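## Task

Take the cooling block that sits in deck slot D2 and set it into the empty spot in the drawer of cooler COLD, resting flat and held within that spot's locators, with each of its 5 loose tubes back in the same bore it began in. Then push the drawer fully closed (COLD's lamp stays on until the drawer is shut). The block already in the drawer must still lie flat in its spot with every tube in its bore, and plate P1 must remain on D1 just as it is now. Anything held in place only by the robot at the end does not count. Finally open the gripper and move the arm away.

## Robot and tools

Robot: one Doosan M1013 six-joint arm carrying a Robotiq 2F-140 parallel gripper. There is only one arm, so every motion command is a single row. The fingers point along the gripper's +z axis and close along its y axis. end_effector_position is the point midway between the pads when they are shut; the closed fingertips extend about 33 mm past it (9 mm when wide open), and while closing the tips travel about 24 mm further from the arm, so keep that gap above any surface.

Scene frame: origin on the table top under the arm's base, +z up, +y to the left when facing along +x. The base itself may be slightly tilted. Reported hand position can be somewhat off, more so at long reach. COLD is a loose cooler with a drawer; D1 is the deck slot beside COLD and D2 lies past D1. COLD must finish within about a finger's width of its start, upright and barely rotated, so do not shove it. Small disturbances may occasionally pull on a held part or nudge a loose item.

The row (used by execute_actions and move): ten plain numbers [x, y, z, qw, qx, qy, qz, position, force_limit, speed]. x, y, z is an absolute target position for end_effector_position in metres, scene frame. qw, qx, qy, qz is an absolute target orientation quaternion, scalar first, scene frame. Together these are a pose, not an offset. Resend the wanted quaternion in every row rather than copying a drifted reported one. A target more than 0.6 m from the last reported position along any gripper axis is refused. Each control step, the commanded pose is clipped to within 70 mm and 16 degrees of the measured pose. The last three numbers control the fingers, each in [-1, 1]: position (+1 fully open at 140 mm, about -0.8 pads touch, -1 closes until blocked); force_limit (grip roughly 14 N at -1, 60 N at 0, 107 N at +1); speed (pad gap rate roughly 30, 140, 250 mm/s at -1, 0, +1).

execute_actions takes {"actions": [...]} with zero or one item, plus optional "pictures" (boolean). Empty list: just report the state, with images. An action {"rows": [...], "steps": n}: 1 to 15 rows, n from 11 to 15 control steps at 1/30 s each (default 15); one row per step, the final row repeated if rows run out. A wait {"steps": n} with up to 300 steps, counted from the previous result. The last 11 steps of each action run after the result is returned, while you are composing your next reply; the simulation keeps running as you think. After an action the arm only continues to the last clipped pose, so a distant target may need several calls; read the result and send the remainder.

move takes target (one row) and speed (m/s, 0.002 to 0.5, default 0.25; turning up to twice that in rad/s). It drives the gripper along a straight line to the target pose over 0.5 to 10 s, stopping short if it would take longer. It does not avoid obstacles and does not slow on contact; faster or deeper contact pushes harder. Finger values are sent at the start. Its result adds a move: line with the ending (done, off_target, moving, held, fault) and which limits acted (paced means the pose was clipped; held means a clearance check blocked steps), plus distance from target.

wait takes seconds (0 to 10) and sends nothing new. zoom_image takes camera (cam_head_left, cam_head_right, cam_high, cam_low, cam_wrist) and region [x0, y0, x1, y1] in pixels, at most 504 by 504, from the latest full image. read_manual(section="licences") only returns licence text. finished_scene(scene) ends scene 1 or 2 irreversibly and reports success; then the next scene's goal appears.

Results: the state line gives gripper position, quaternion and velocities in the scene frame; joint positions in URDF order; joint torques (offset, scaled, noisy). object_status: 0 moving, 1 blocked while opening, 2 blocked while closing (a grip; check for this after sending -1), 3 reached target or pads met. position_measured is in counts, 3 fully open to 230 pads touching, not linear. To squeeze harder while status is 2, raise force_limit and change position slightly (-1 to -0.98). A "pose unreachable" line or HELD marks steps changed or blocked by the clearance check (the mount counts as arm). "Hand target" shows the pose the controller is heading for.

What to avoid: the arm is stiff, so commanding even slightly past contact with a firm surface can trigger a fault. A torque fault (joint load limits in N m: waist 312, shoulder 312, elbow 147, the three wrist joints 41.4, held weight included) or an external force of 144 N stops the arm for 10 s, drops the rest of the call, and lets it yield. Long holding of loads heats motors; a MOTOR HOT warning precedes a braking stop. Don't drop parts, slam or bump, tip tubes out, or push anything off the table, which ends the scene. Close the drawer gently, release the gripper, and retreat before finishing.

Each tool is called after "Emit:" by a JSON object that holds its "api" and its "payload", one argument or row to a line.

## Session

I'll start by looking at the scene.

Emit:
{"api": "execute_actions", "payload": {
  "actions": []
}}

Scene clock: 0.00 s of 10800.00 s.
end_effector_position=(+0.2610, -0.0039, +0.2837) position_measured=3 object_status=3 end_effector_quat_wxyz=(+0.292, +0.780, -0.283, +0.477) end_effector_velocity=(+0.000, +0.000, +0.000) end_effector_angular_velocity=(+0.001, -0.001, -0.000)
Joint positions: [ 1.159 -0.216  2.629 -0.969  1.563  3.89 ]
Joint velocities: [ 0.    -0.    -0.     0.    -0.     0.001]
Joint torques (N m, as the joint torque sensors report them, + toward a larger angle): no reading
Hand target: +0.261, -0.004, +0.284; +0.292, +0.780, -0.283, +0.477

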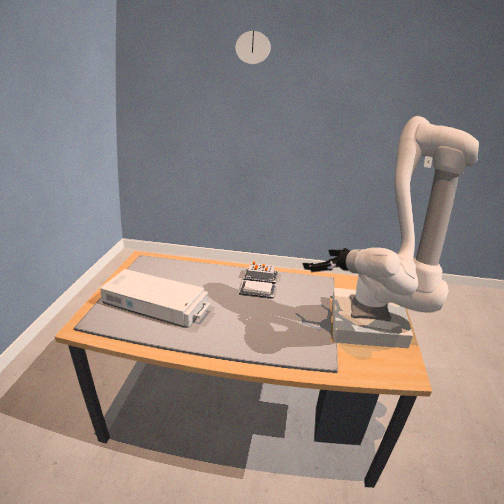

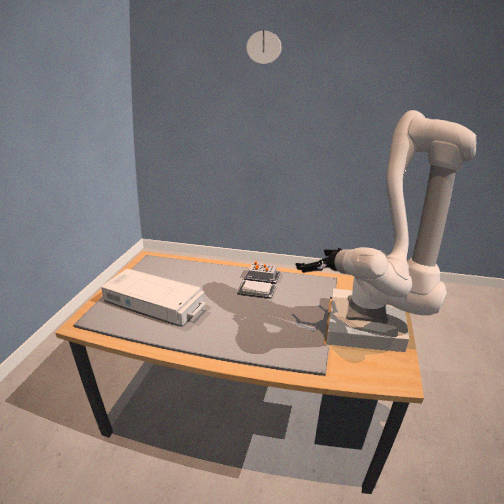

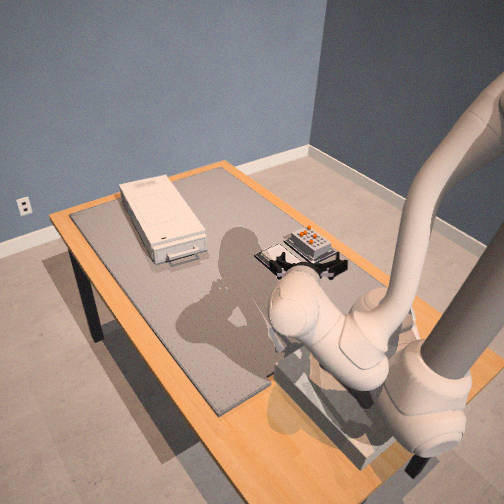

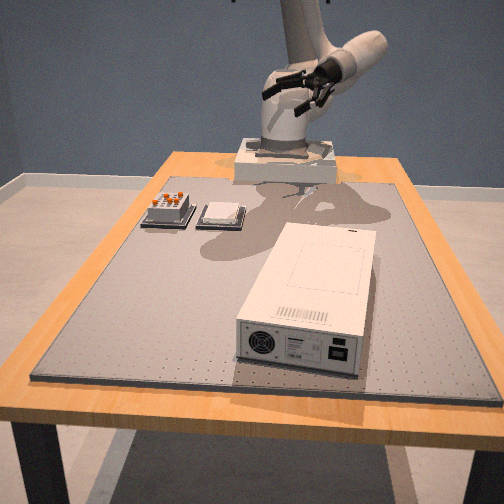

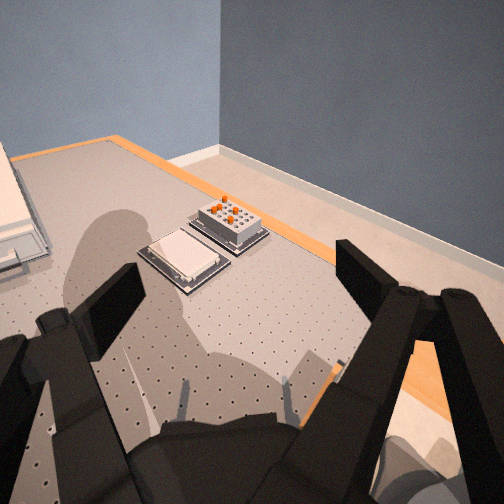

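Emit:
{"api": "zoom_image", "payload": {
  "camera": "cam_high",
  "region": [100, 160, 360, 300]
}}

Emit:
{"api": "zoom_image", "payload": {
  "camera": "cam_head_left",
  "region": [90, 240, 350, 350]
}}

Emit:
{"api": "zoom_image", "payload": {
  "camera": "cam_low",
  "region": [120, 170, 400, 280]
}}

Region (100, 160, 360, 300) of cam_high's 504x504 image, scaled by 1.938, with more detail than that image has; it fills the top 271 rows of this view, and the rest is white.

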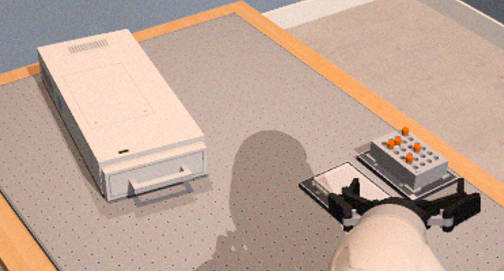

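Region (90, 240, 350, 350) of cam_head_left's 504x504 image, scaled by 1.938, with more detail than that image has; it fills the top 213 rows of this view, and the rest is white.

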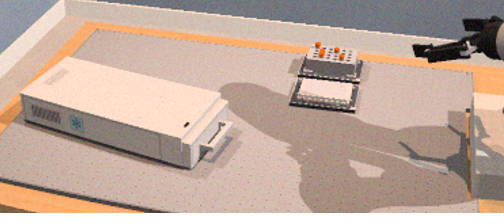

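Region (120, 170, 400, 280) of cam_low's 504x504 image, scaled by 1.800, with more detail than that image has; it fills the top 198 rows of this view, and the rest is white.

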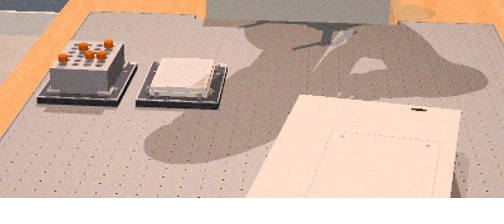

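Emit:
{"api": "move", "payload": {
  "target": [0.55, -0.05, 0.45, 0, 1, 0, 0, 1, 0, 0],
  "speed": 0.35
}}

Scene clock: 6.70 s of 10800.00 s.
end_effector_position=(+0.5497, -0.0490, +0.4499) position_measured=3 object_status=3 end_effector_quat_wxyz=(-0.000, +1.000, +0.000, -0.001) end_effector_velocity=(+0.001, -0.001, -0.000) end_effector_angular_velocity=(+0.003, +0.008, +0.001)
Joint positions: [-0.159 -0.012  1.689  0.015  1.463  1.398]
Joint velocities: [-0.002  0.006 -0.005  0.002  0.008 -0.003]
Joint torques (N m, as the joint torque sensors report them, + toward a larger angle): [  0.89 -42.47 -43.88   5.57   0.74  -0.1 ]
Hand target: +0.550, -0.049, +0.450; -0.000, +1.000, +0.000, -0.001
Off the commanded pose: 0.001 m, 0 deg.
Kept back: nothing.
After step 90, 1.23 s passed at rest.
move: done

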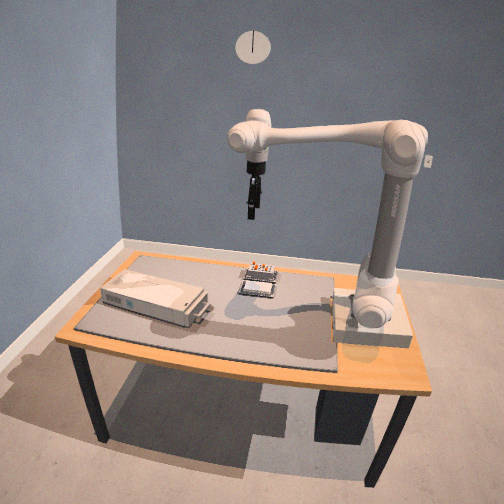

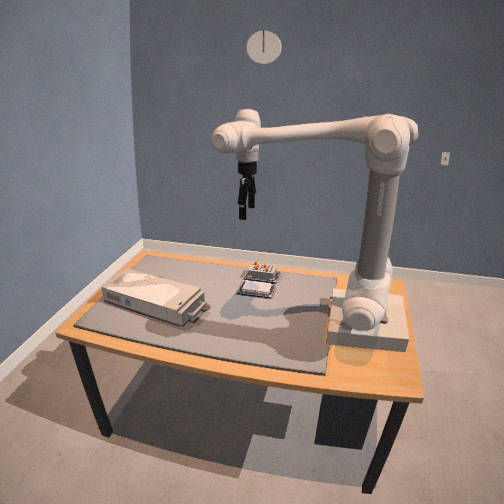

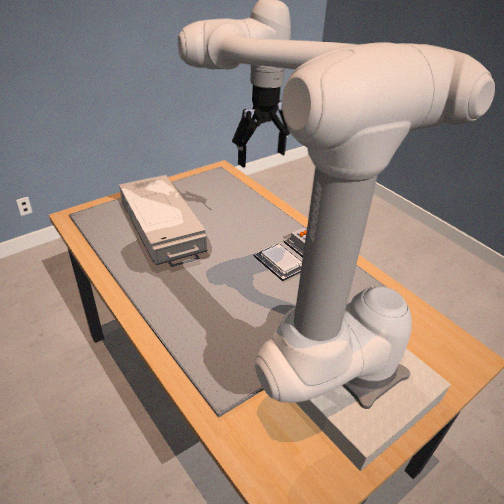

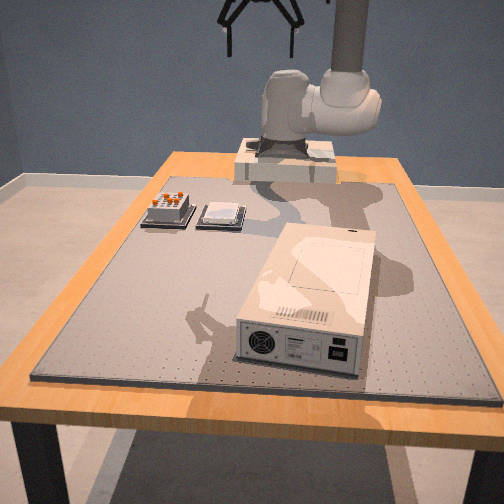

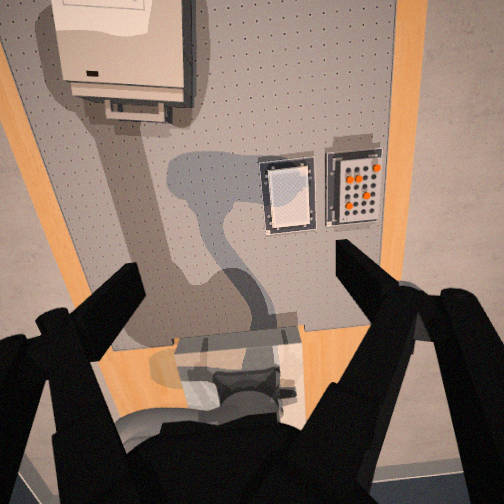

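Emit:
{"api": "zoom_image", "payload": {
  "camera": "cam_wrist",
  "region": [240, 120, 420, 260]
}}

Emit:
{"api": "zoom_image", "payload": {
  "camera": "cam_wrist",
  "region": [30, 0, 230, 150]
}}

Region (240, 120, 420, 260) of cam_wrist's 504x504 image, scaled by 2.800, with more detail than that image has.

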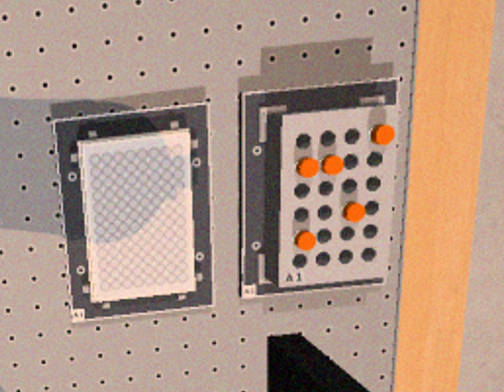

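Region (30, 0, 230, 150) of cam_wrist's 504x504 image, scaled by 2.520, with more detail than that image has; it fills the top 378 rows of this view, and the rest is white.

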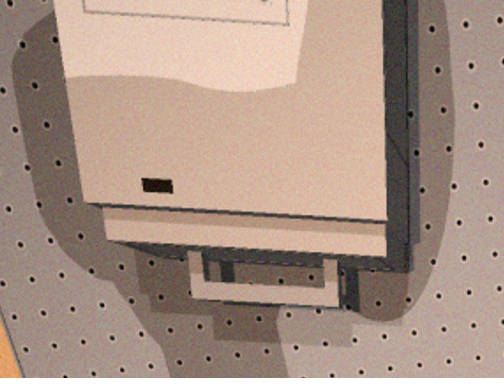

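Emit:
{"api": "move", "payload": {
  "target": [0.72, 0.13, 0.22, 0, 0.766, 0.643, 0, 1, 0, 0],
  "speed": 0.35
}}

Scene clock: 15.93 s of 10800.00 s.
end_effector_position=(+0.7197, +0.1300, +0.2202) position_measured=3 object_status=3 end_effector_quat_wxyz=(+0.000, +0.766, +0.643, -0.000) end_effector_velocity=(+0.001, +0.001, -0.001) end_effector_angular_velocity=(+0.000, +0.000, +0.007)
Joint positions: [0.135 0.369 1.653 0.015 1.113 0.291]
Joint velocities: [ 0.001  0.002 -0.001  0.    -0.001 -0.006]
Joint torques (N m, as the joint torque sensors report them, + toward a larger angle): [  1.97 -73.19 -39.38   4.78   0.3    0.02]
Hand target: +0.720, +0.130, +0.220; +0.000, +0.766, +0.643, -0.000
Off the commanded pose: 0.000 m, 0 deg.
Kept back: nothing.
After step 90, 3.73 s passed at rest.
move: done

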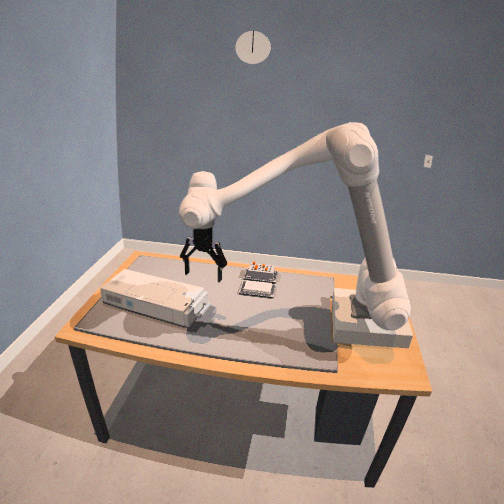

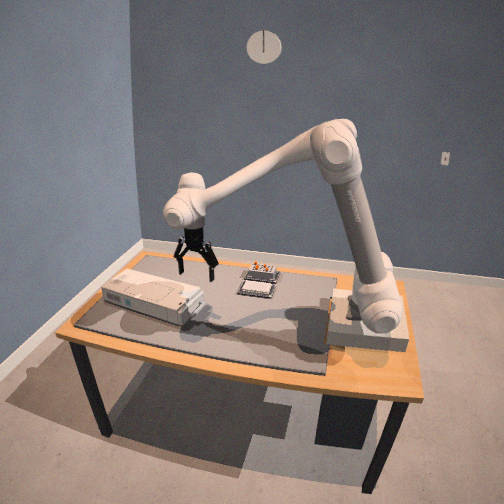

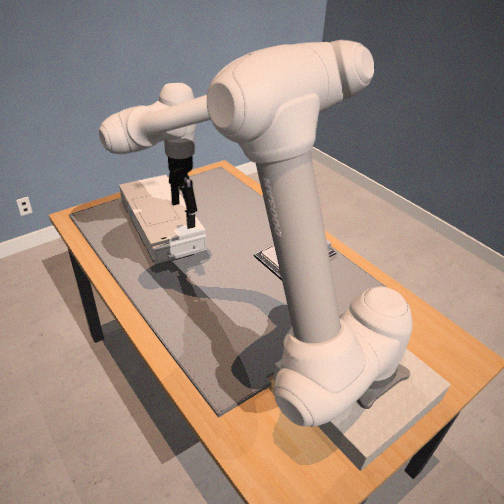

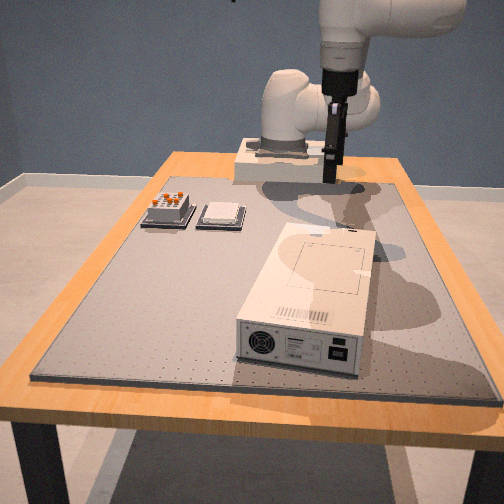

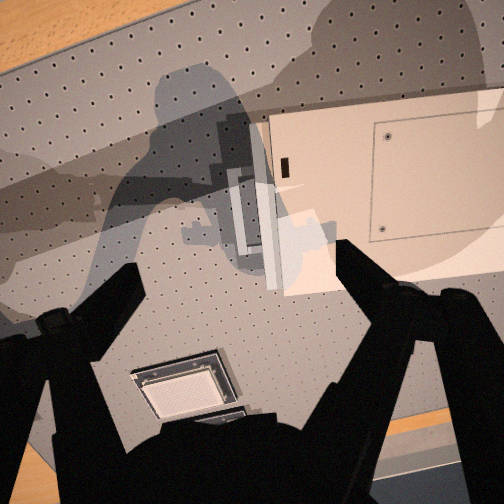

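Emit:
{"api": "zoom_image", "payload": {
  "camera": "cam_wrist",
  "region": [120, 100, 370, 310]
}}

Region (120, 100, 370, 310) of cam_wrist's 504x504 image, scaled by 2.016, with more detail than that image has; it fills the top 423 rows of this view, and the rest is white.

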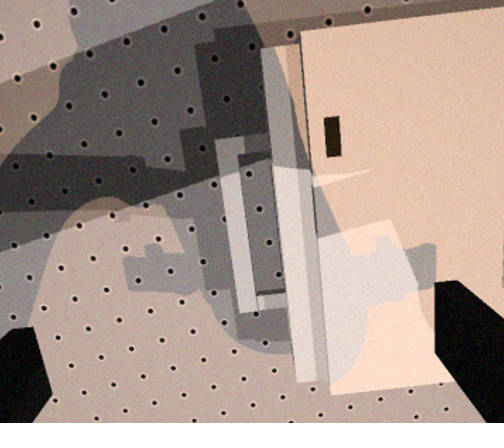

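Emit:
{"api": "move", "payload": {
  "target": [0.710, 0.141, 0.145, 0, 0.766, 0.643, 0, -0.32, -0.5, 0.5],
  "speed": 0.2
}}

Scene clock: 23.13 s of 10800.00 s.
end_effector_position=(+0.7100, +0.1410, +0.1451) position_measured=169 object_status=3 end_effector_quat_wxyz=(+0.000, +0.766, +0.643, +0.000) end_effector_velocity=(-0.001, -0.000, -0.002) end_effector_angular_velocity=(-0.000, +0.001, -0.001)
Joint positions: [0.153 0.419 1.732 0.016 0.983 0.306]
Joint velocities: [-0.     0.001  0.002  0.    -0.002  0.001]
Joint torques (N m, as the joint torque sensors report them, + toward a larger angle): [  1.61 -78.46 -36.07   4.69   0.61  -0.25]
Hand target: +0.710, +0.141, +0.145; +0.000, +0.766, +0.643, -0.000
Off the commanded pose: 0.000 m, 0 deg.
Kept back: nothing.
After step 90, 3.33 s passed at rest.
move: done

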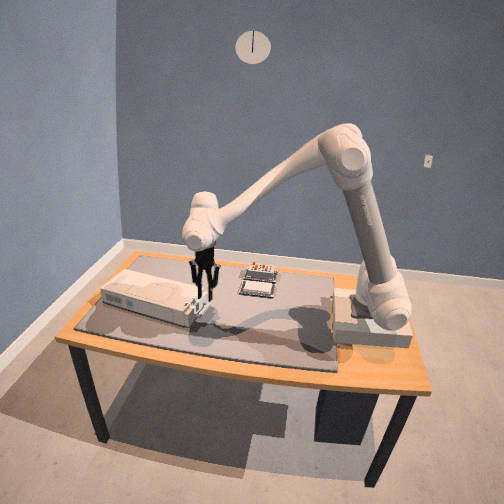

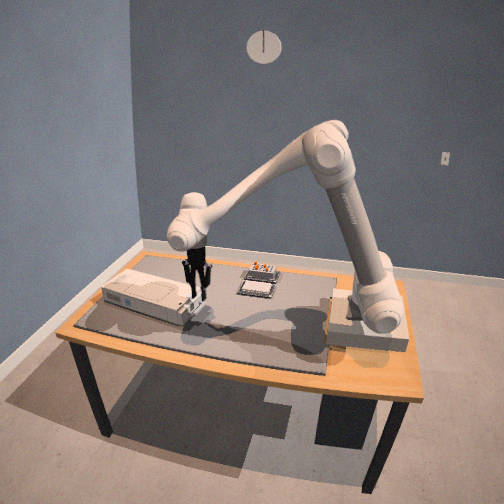

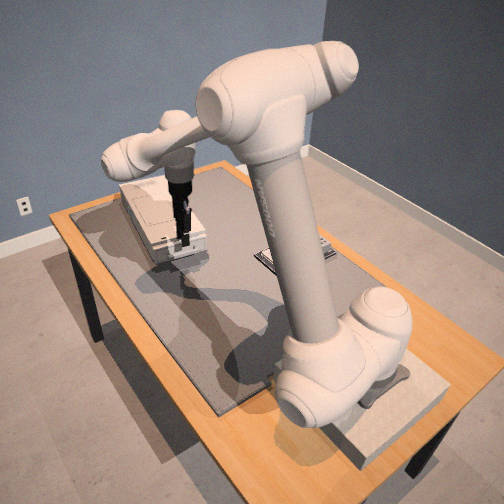

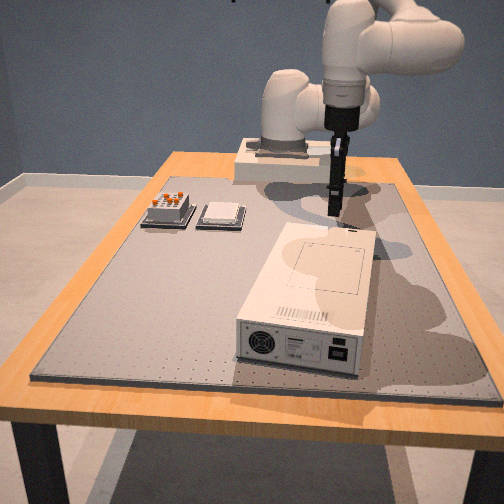

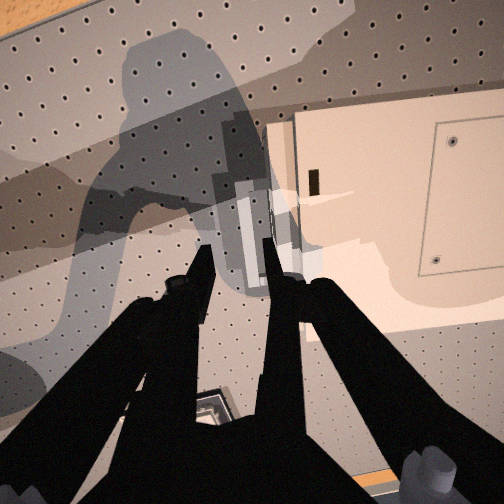

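Emit:
{"api": "zoom_image", "payload": {
  "camera": "cam_wrist",
  "region": [160, 100, 360, 330]
}}

Emit:
{"api": "zoom_image", "payload": {
  "camera": "cam_head_left",
  "region": [160, 250, 250, 340]
}}

Region (160, 100, 360, 330) of cam_wrist's 504x504 image, scaled by 2.191, with more detail than that image has; it fills the left 438 columns of this view, and the rest is white.

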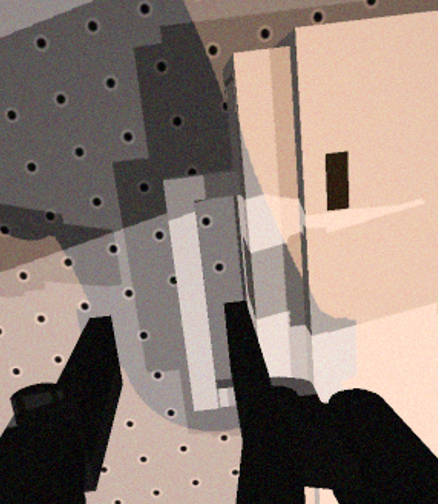

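Region (160, 250, 250, 340) of cam_head_left's 504x504 image, scaled by 5.600, with more detail than that image has.

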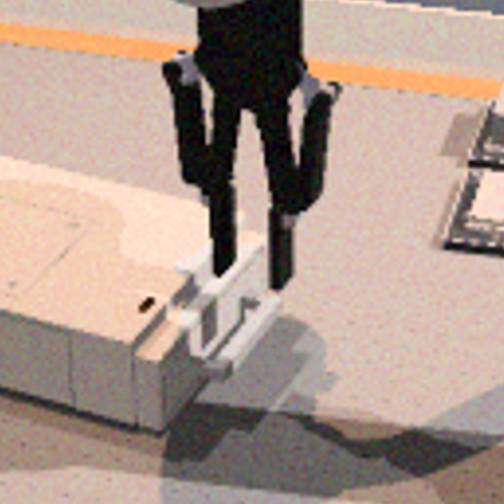

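Emit:
{"api": "move", "payload": {
  "target": [0.7065, 0.1416, 0.09, 0, 0.766, 0.643, 0, -0.32, -0.5, 0.5],
  "speed": 0.06
}}

Scene clock: 26.90 s of 10800.00 s.
end_effector_position=(+0.7065, +0.1416, +0.0901) position_measured=169 object_status=3 end_effector_quat_wxyz=(+0.000, +0.766, +0.643, +0.000) end_effector_velocity=(+0.000, +0.000, -0.001) end_effector_angular_velocity=(-0.000, -0.001, +0.001)
Joint positions: [0.156 0.468 1.776 0.017 0.89  0.307]
Joint velocities: [ 0.     0.001  0.    -0.001 -0.002 -0.   ]
Joint torques (N m, as the joint torque sensors report them, + toward a larger angle): [ -1.11 -81.74 -34.6    4.3    0.3    0.12]
Hand target: +0.707, +0.142, +0.090; +0.000, +0.766, +0.643, -0.000
Off the commanded pose: 0.000 m, 0 deg.
Kept back: nothing.
move: done

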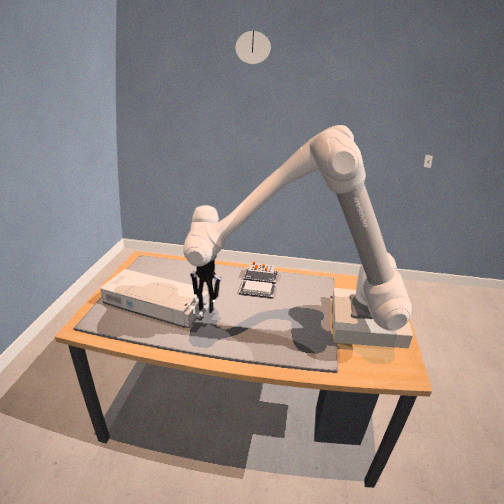

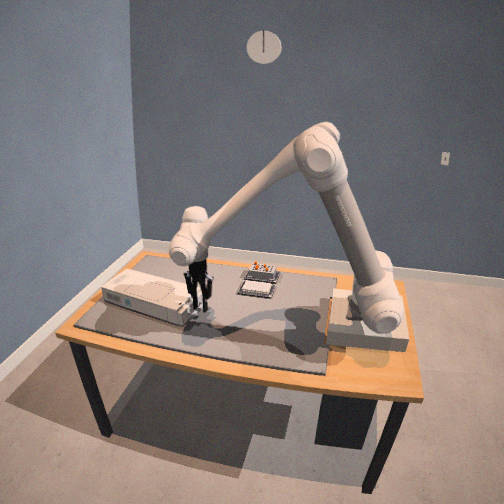

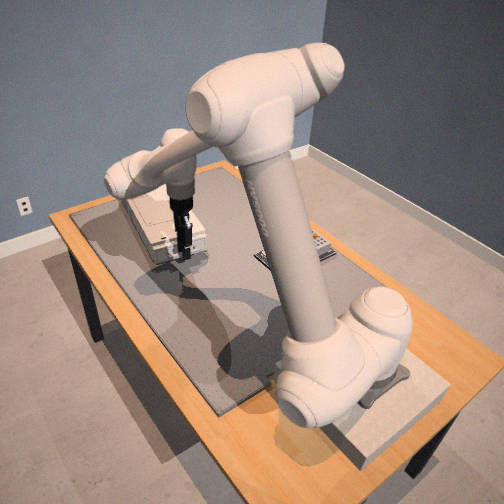

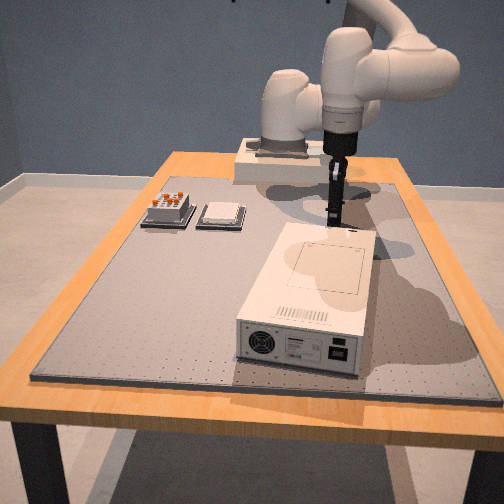

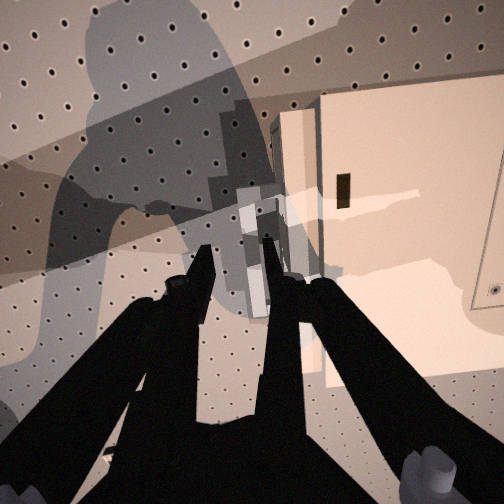

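Emit:
{"api": "zoom_image", "payload": {
  "camera": "cam_wrist",
  "region": [180, 150, 360, 340]
}}

Emit:
{"api": "zoom_image", "payload": {
  "camera": "cam_head_left",
  "region": [165, 260, 245, 340]
}}

Emit:
{"api": "zoom_image", "payload": {
  "camera": "cam_high",
  "region": [140, 200, 230, 290]
}}

Region (180, 150, 360, 340) of cam_wrist's 504x504 image, scaled by 2.653, with more detail than that image has; it fills the left 477 columns of this view, and the rest is white.

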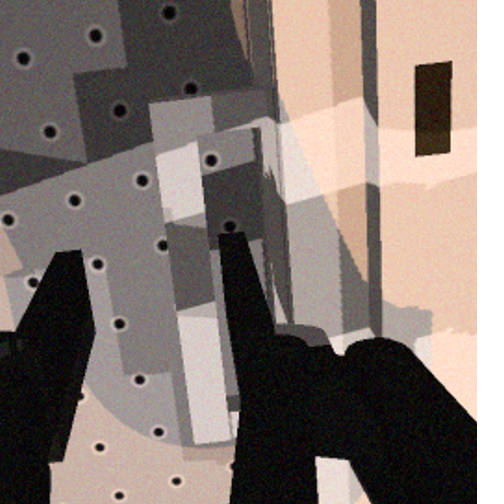

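Region (165, 260, 245, 340) of cam_head_left's 504x504 image, scaled by 6.300, with more detail than that image has.

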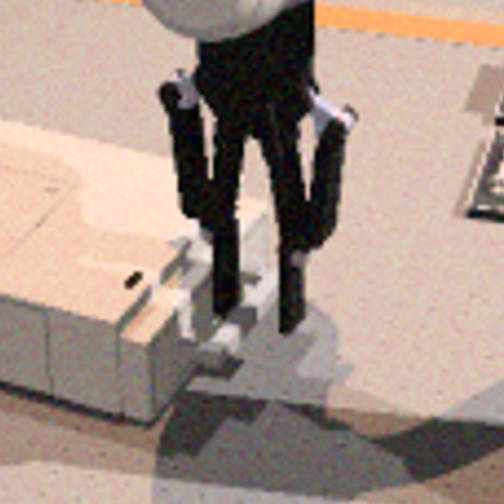

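Region (140, 200, 230, 290) of cam_high's 504x504 image, scaled by 5.600, with more detail than that image has.

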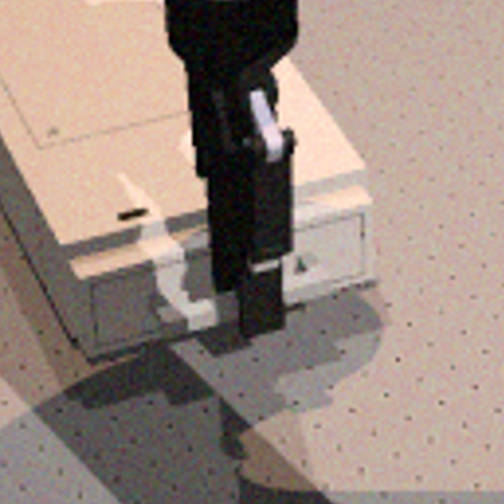

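Emit:
{"api": "execute_actions", "payload": {
  "actions": [
    {"rows": [[0.7065, 0.1416, 0.088, 0, 0.766, 0.643, 0, -0.32, -0.5, 0.5],[0.7065, 0.1416, 0.087, 0, 0.766, 0.643, 0, -0.32, -0.5, 0.5],[0.7065, 0.1416, 0.086, 0, 0.766, 0.643, 0, -0.32, -0.5, 0.5],[0.7065, 0.1416, 0.085, 0, 0.766, 0.643, 0, -0.32, -0.5, 0.5],[0.7065, 0.1416, 0.084, 0, 0.766, 0.643, 0, -0.32, -0.5, 0.5],[0.7065, 0.1416, 0.083, 0, 0.766, 0.643, 0, -0.32, -0.5, 0.5],[0.7065, 0.1416, 0.082, 0, 0.766, 0.643, 0, -0.32, -0.5, 0.5]], "steps": 12}
  ]
}}

Emit:
{"api": "move", "payload": {
  "target": [0.677, 0.1468, 0.082, 0, 0.766, 0.643, 0, -0.32, -0.5, 0.5],
  "speed": 0.02
}}

Scene clock: 28.50 s of 10800.00 s.
end_effector_position=(+0.7065, +0.1416, +0.0900) position_measured=169 object_status=3 end_effector_quat_wxyz=(+0.000, +0.766, +0.643, -0.000) end_effector_velocity=(-0.000, -0.000, -0.005) end_effector_angular_velocity=(+0.000, +0.000, -0.001)
Joint positions: [0.156 0.468 1.776 0.017 0.89  0.307]
Joint velocities: [-0.     0.005  0.003  0.    -0.008  0.   ]
Joint torques (N m, as the joint torque sensors report them, + toward a larger angle): [  1.59 -77.25 -34.     4.74   1.    -0.1 ]
Steps of this call (steps 1 to 47: nothing new was sent; step 48: the first step of this action). Readings (end_effector_position | what the end effector reports):
48: the state above

Scene clock: 30.73 s of 10800.00 s.
end_effector_position=(+0.6771, +0.1467, +0.0820) position_measured=169 object_status=3 end_effector_quat_wxyz=(+0.000, +0.766, +0.643, +0.000) end_effector_velocity=(-0.001, +0.001, +0.000) end_effector_angular_velocity=(+0.000, -0.001, +0.001)
Joint positions: [0.169 0.441 1.839 0.018 0.854 0.32 ]
Joint velocities: [ 0.002 -0.001  0.002  0.    -0.001  0.001]
Joint torques (N m, as the joint torque sensors report them, + toward a larger angle): [  4.48 -74.28 -31.87   4.95   1.28  -0.08]
Hand target: +0.677, +0.147, +0.082; +0.000, +0.766, +0.643, -0.000
Off your previous action's commanded pose: 0.000 m, 0 deg at its last step (step 11 of this call).
Off the commanded pose: 0.000 m, 0 deg.
Kept back: nothing.
move: done

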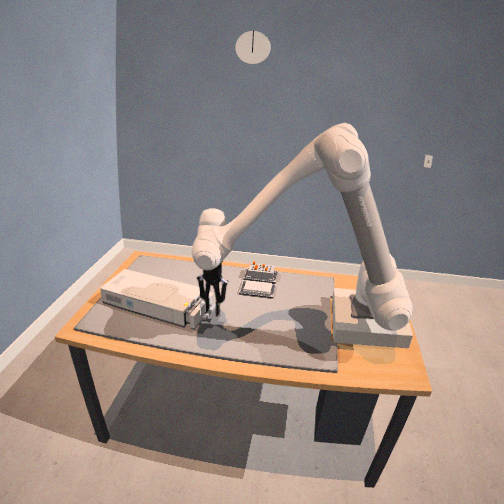

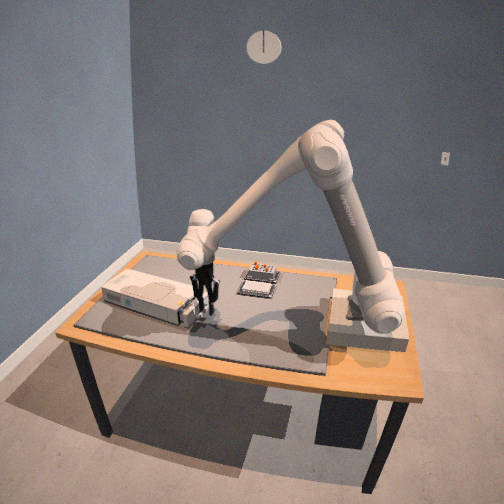

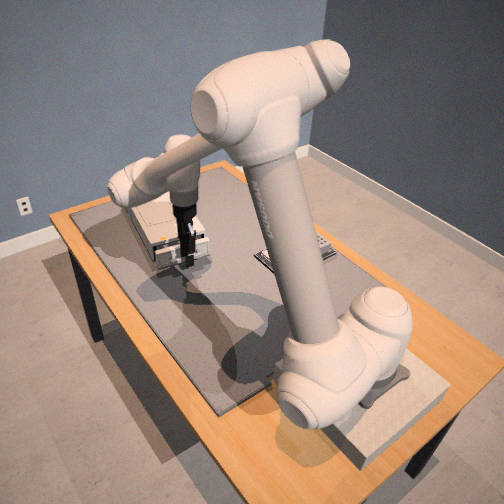

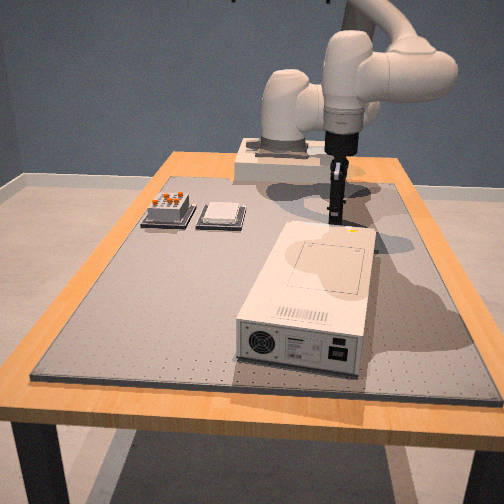

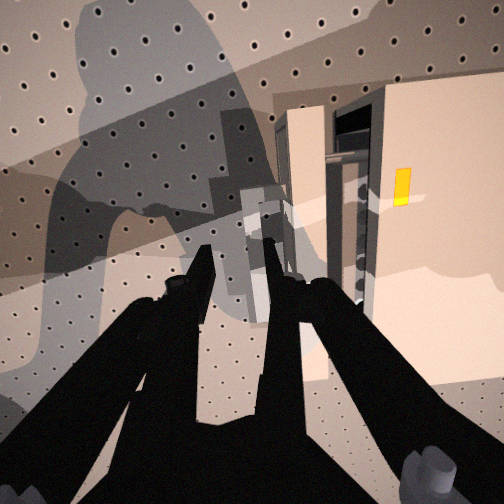

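Emit:
{"api": "move", "payload": {
  "target": [0.529, 0.1729, 0.082, 0, 0.766, 0.643, 0, -0.32, -0.5, 0.5],
  "speed": 0.06
}}

Scene clock: 34.10 s of 10800.00 s.
end_effector_position=(+0.5291, +0.1727, +0.0819) position_measured=169 object_status=3 end_effector_quat_wxyz=(-0.000, +0.766, +0.643, -0.000) end_effector_velocity=(-0.001, +0.000, +0.000) end_effector_angular_velocity=(+0.000, -0.000, -0.000)
Joint positions: [0.258 0.267 2.106 0.018 0.759 0.407]
Joint velocities: [ 0.001 -0.001  0.002  0.001 -0.001  0.001]
Joint torques (N m, as the joint torque sensors report them, + toward a larger angle): [ -0.09 -56.27 -29.04   4.44   0.89  -0.04]
Hand target: +0.529, +0.173, +0.082; +0.000, +0.766, +0.643, -0.000
Off the commanded pose: 0.000 m, 0 deg.
Kept back: nothing.
move: done

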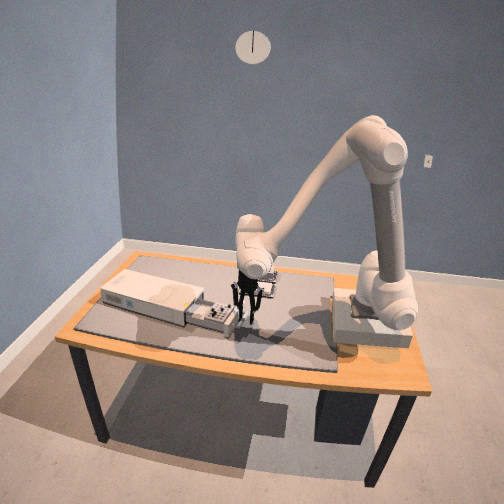

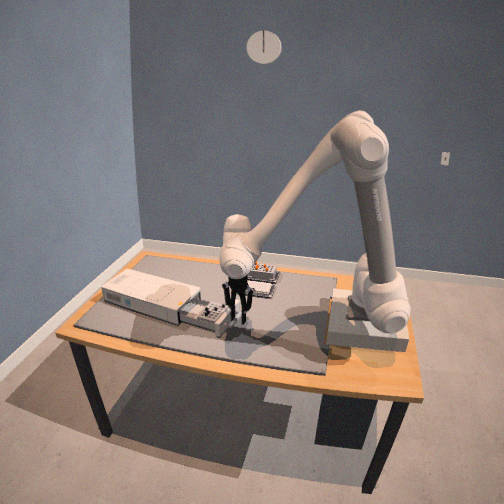

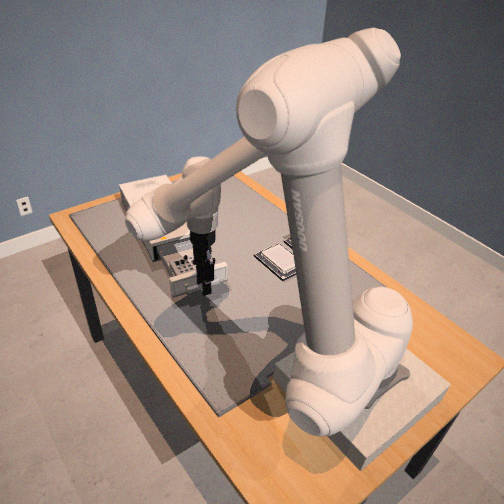

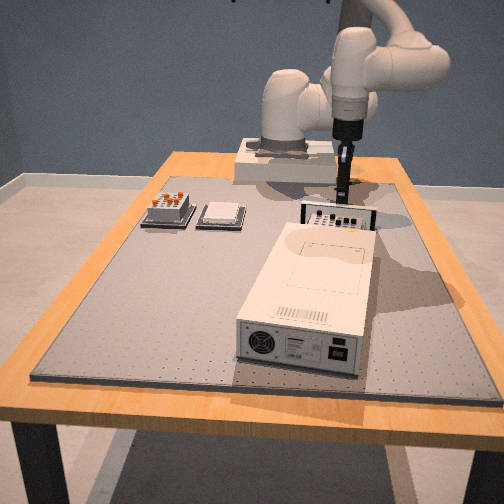

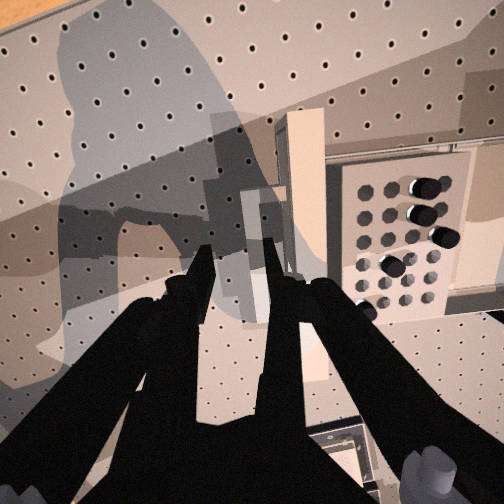

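Emit:
{"api": "zoom_image", "payload": {
  "camera": "cam_head_left",
  "region": [170, 270, 270, 350]
}}

Emit:
{"api": "zoom_image", "payload": {
  "camera": "cam_wrist",
  "region": [300, 100, 504, 340]
}}

Region (170, 270, 270, 350) of cam_head_left's 504x504 image, scaled by 5.040, with more detail than that image has; it fills the top 403 rows of this view, and the rest is white.

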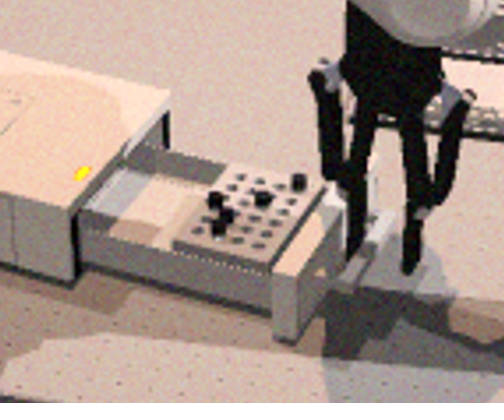

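Region (300, 100, 504, 340) of cam_wrist's 504x504 image, scaled by 2.100, with more detail than that image has; it fills the left 428 columns of this view, and the rest is white.

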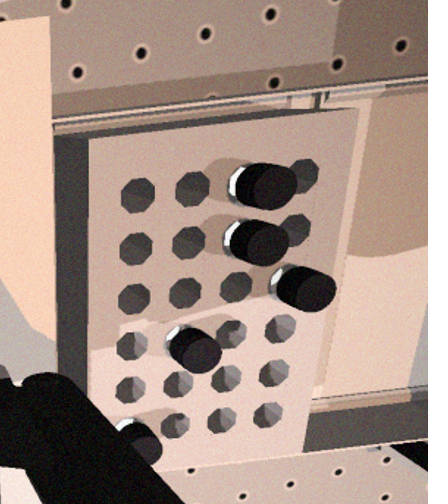

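Emit:
{"api": "move", "payload": {
  "target": [0.480, 0.1815, 0.082, 0, 0.766, 0.643, 0, -0.32, -0.5, 0.5],
  "speed": 0.04
}}

Scene clock: 36.57 s of 10800.00 s.
end_effector_position=(+0.4801, +0.1814, +0.0820) position_measured=169 object_status=3 end_effector_quat_wxyz=(+0.000, +0.766, +0.643, +0.000) end_effector_velocity=(-0.001, +0.000, -0.000) end_effector_angular_velocity=(-0.001, -0.000, +0.001)
Joint positions: [0.298 0.21  2.186 0.018 0.737 0.447]
Joint velocities: [ 0.002 -0.001  0.001 -0.001 -0.     0.001]
Joint torques (N m, as the joint torque sensors report them, + toward a larger angle): [  9.5  -51.08 -14.87   6.56   9.24  -0.07]
Hand target: +0.480, +0.181, +0.082; +0.000, +0.766, +0.643, -0.000
Off the commanded pose: 0.000 m, 0 deg.
Kept back: nothing.
move: done

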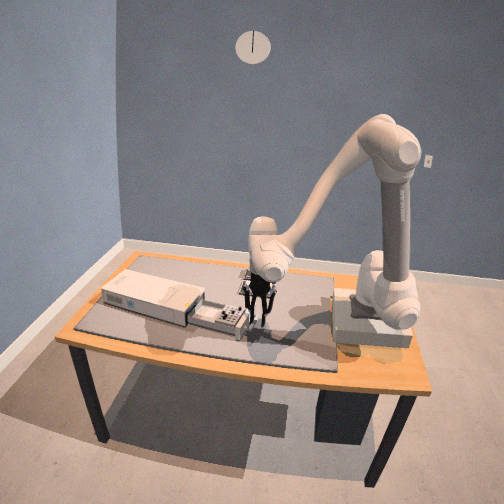

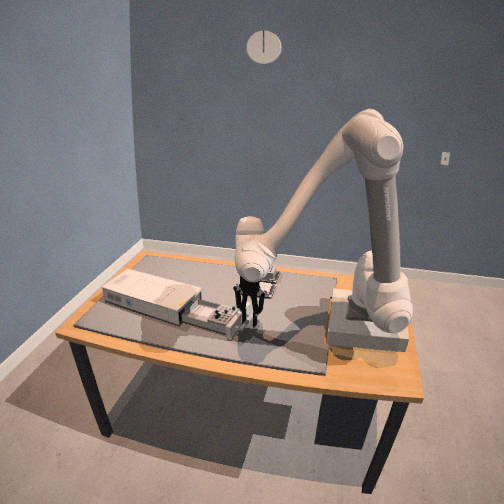

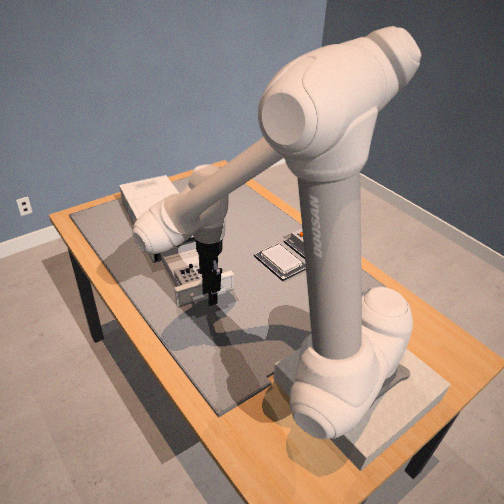

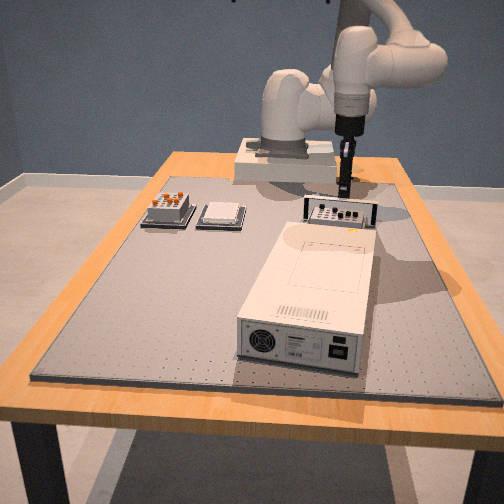

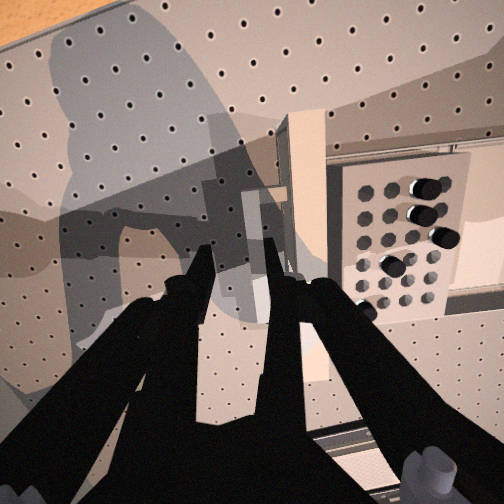

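Emit:
{"api": "move", "payload": {
  "target": [0.4845, 0.1807, 0.082, 0, 0.766, 0.643, 0, -0.32, -0.5, 0.5],
  "speed": 0.02
}}

Emit:
{"api": "zoom_image", "payload": {
  "camera": "cam_low",
  "region": [220, 290, 390, 400]
}}

Scene clock: 40.70 s of 10800.00 s.
end_effector_position=(+0.4844, +0.1807, +0.0820) position_measured=169 object_status=3 end_effector_quat_wxyz=(+0.000, +0.766, +0.643, -0.000) end_effector_velocity=(+0.000, -0.000, -0.000) end_effector_angular_velocity=(+0.000, +0.001, -0.001)
Joint positions: [0.294 0.215 2.179 0.018 0.739 0.443]
Joint velocities: [-0.001  0.001 -0.     0.001  0.    -0.001]
Joint torques (N m, as the joint torque sensors report them, + toward a larger angle): [  1.4  -52.24 -28.83   4.1    0.42   0.15]
Hand target: +0.485, +0.181, +0.082; -0.000, +0.766, +0.643, +0.000
Off the commanded pose: 0.000 m, 0 deg.
Kept back: nothing.
After step 90, 0.43 s passed at rest.
move: done

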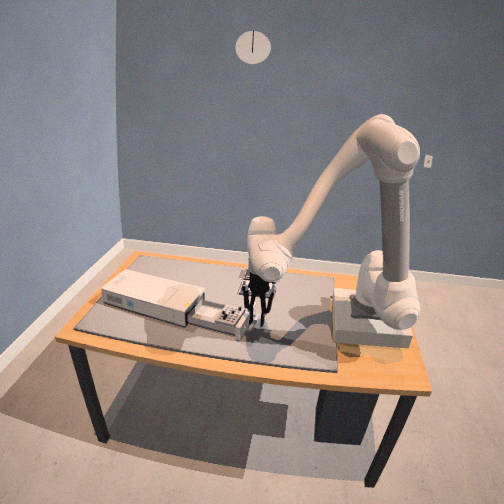

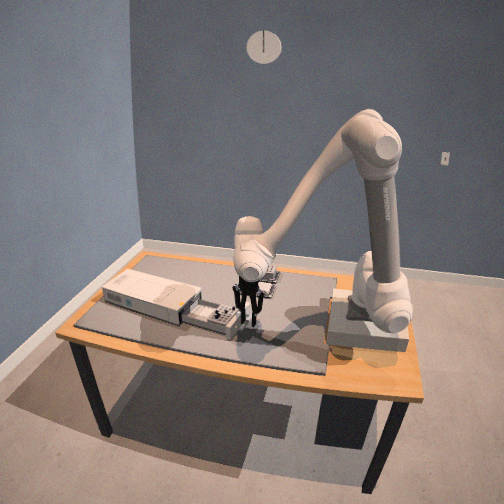

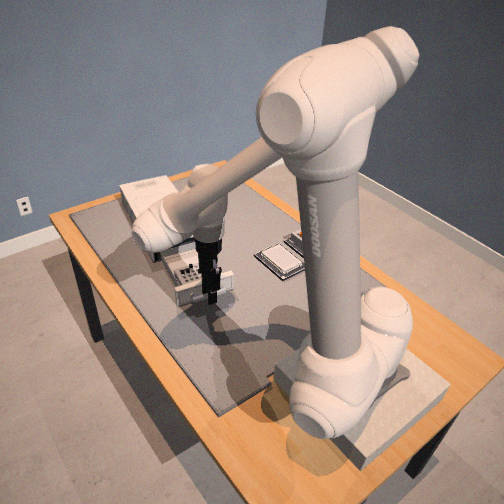

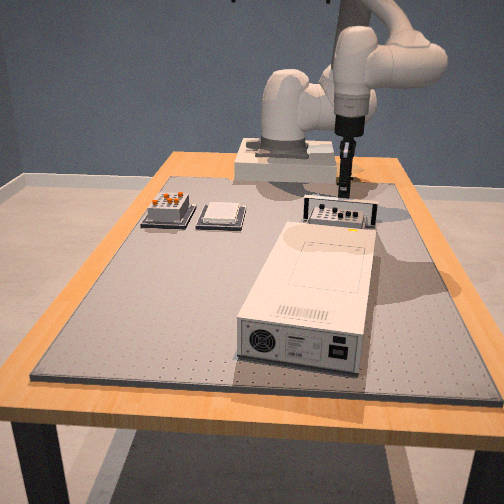

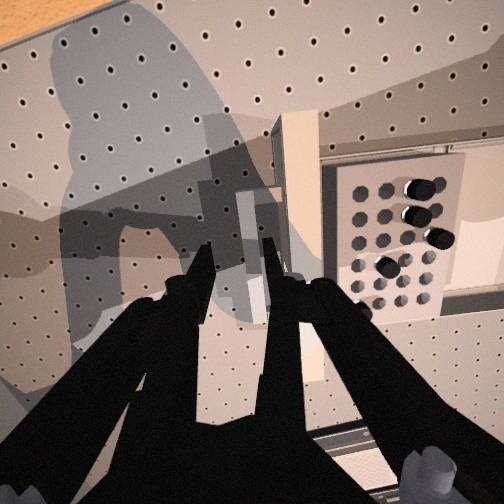

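Region (220, 290, 390, 400) of cam_low's 504x504 image, scaled by 2.965, with more detail than that image has; it fills the top 326 rows of this view, and the rest is white.

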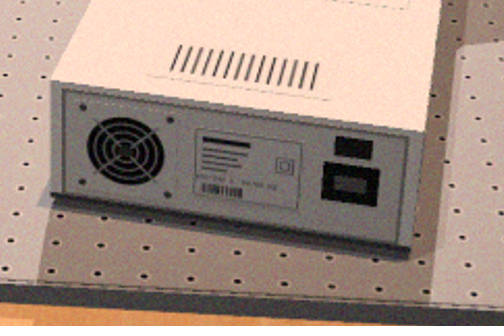

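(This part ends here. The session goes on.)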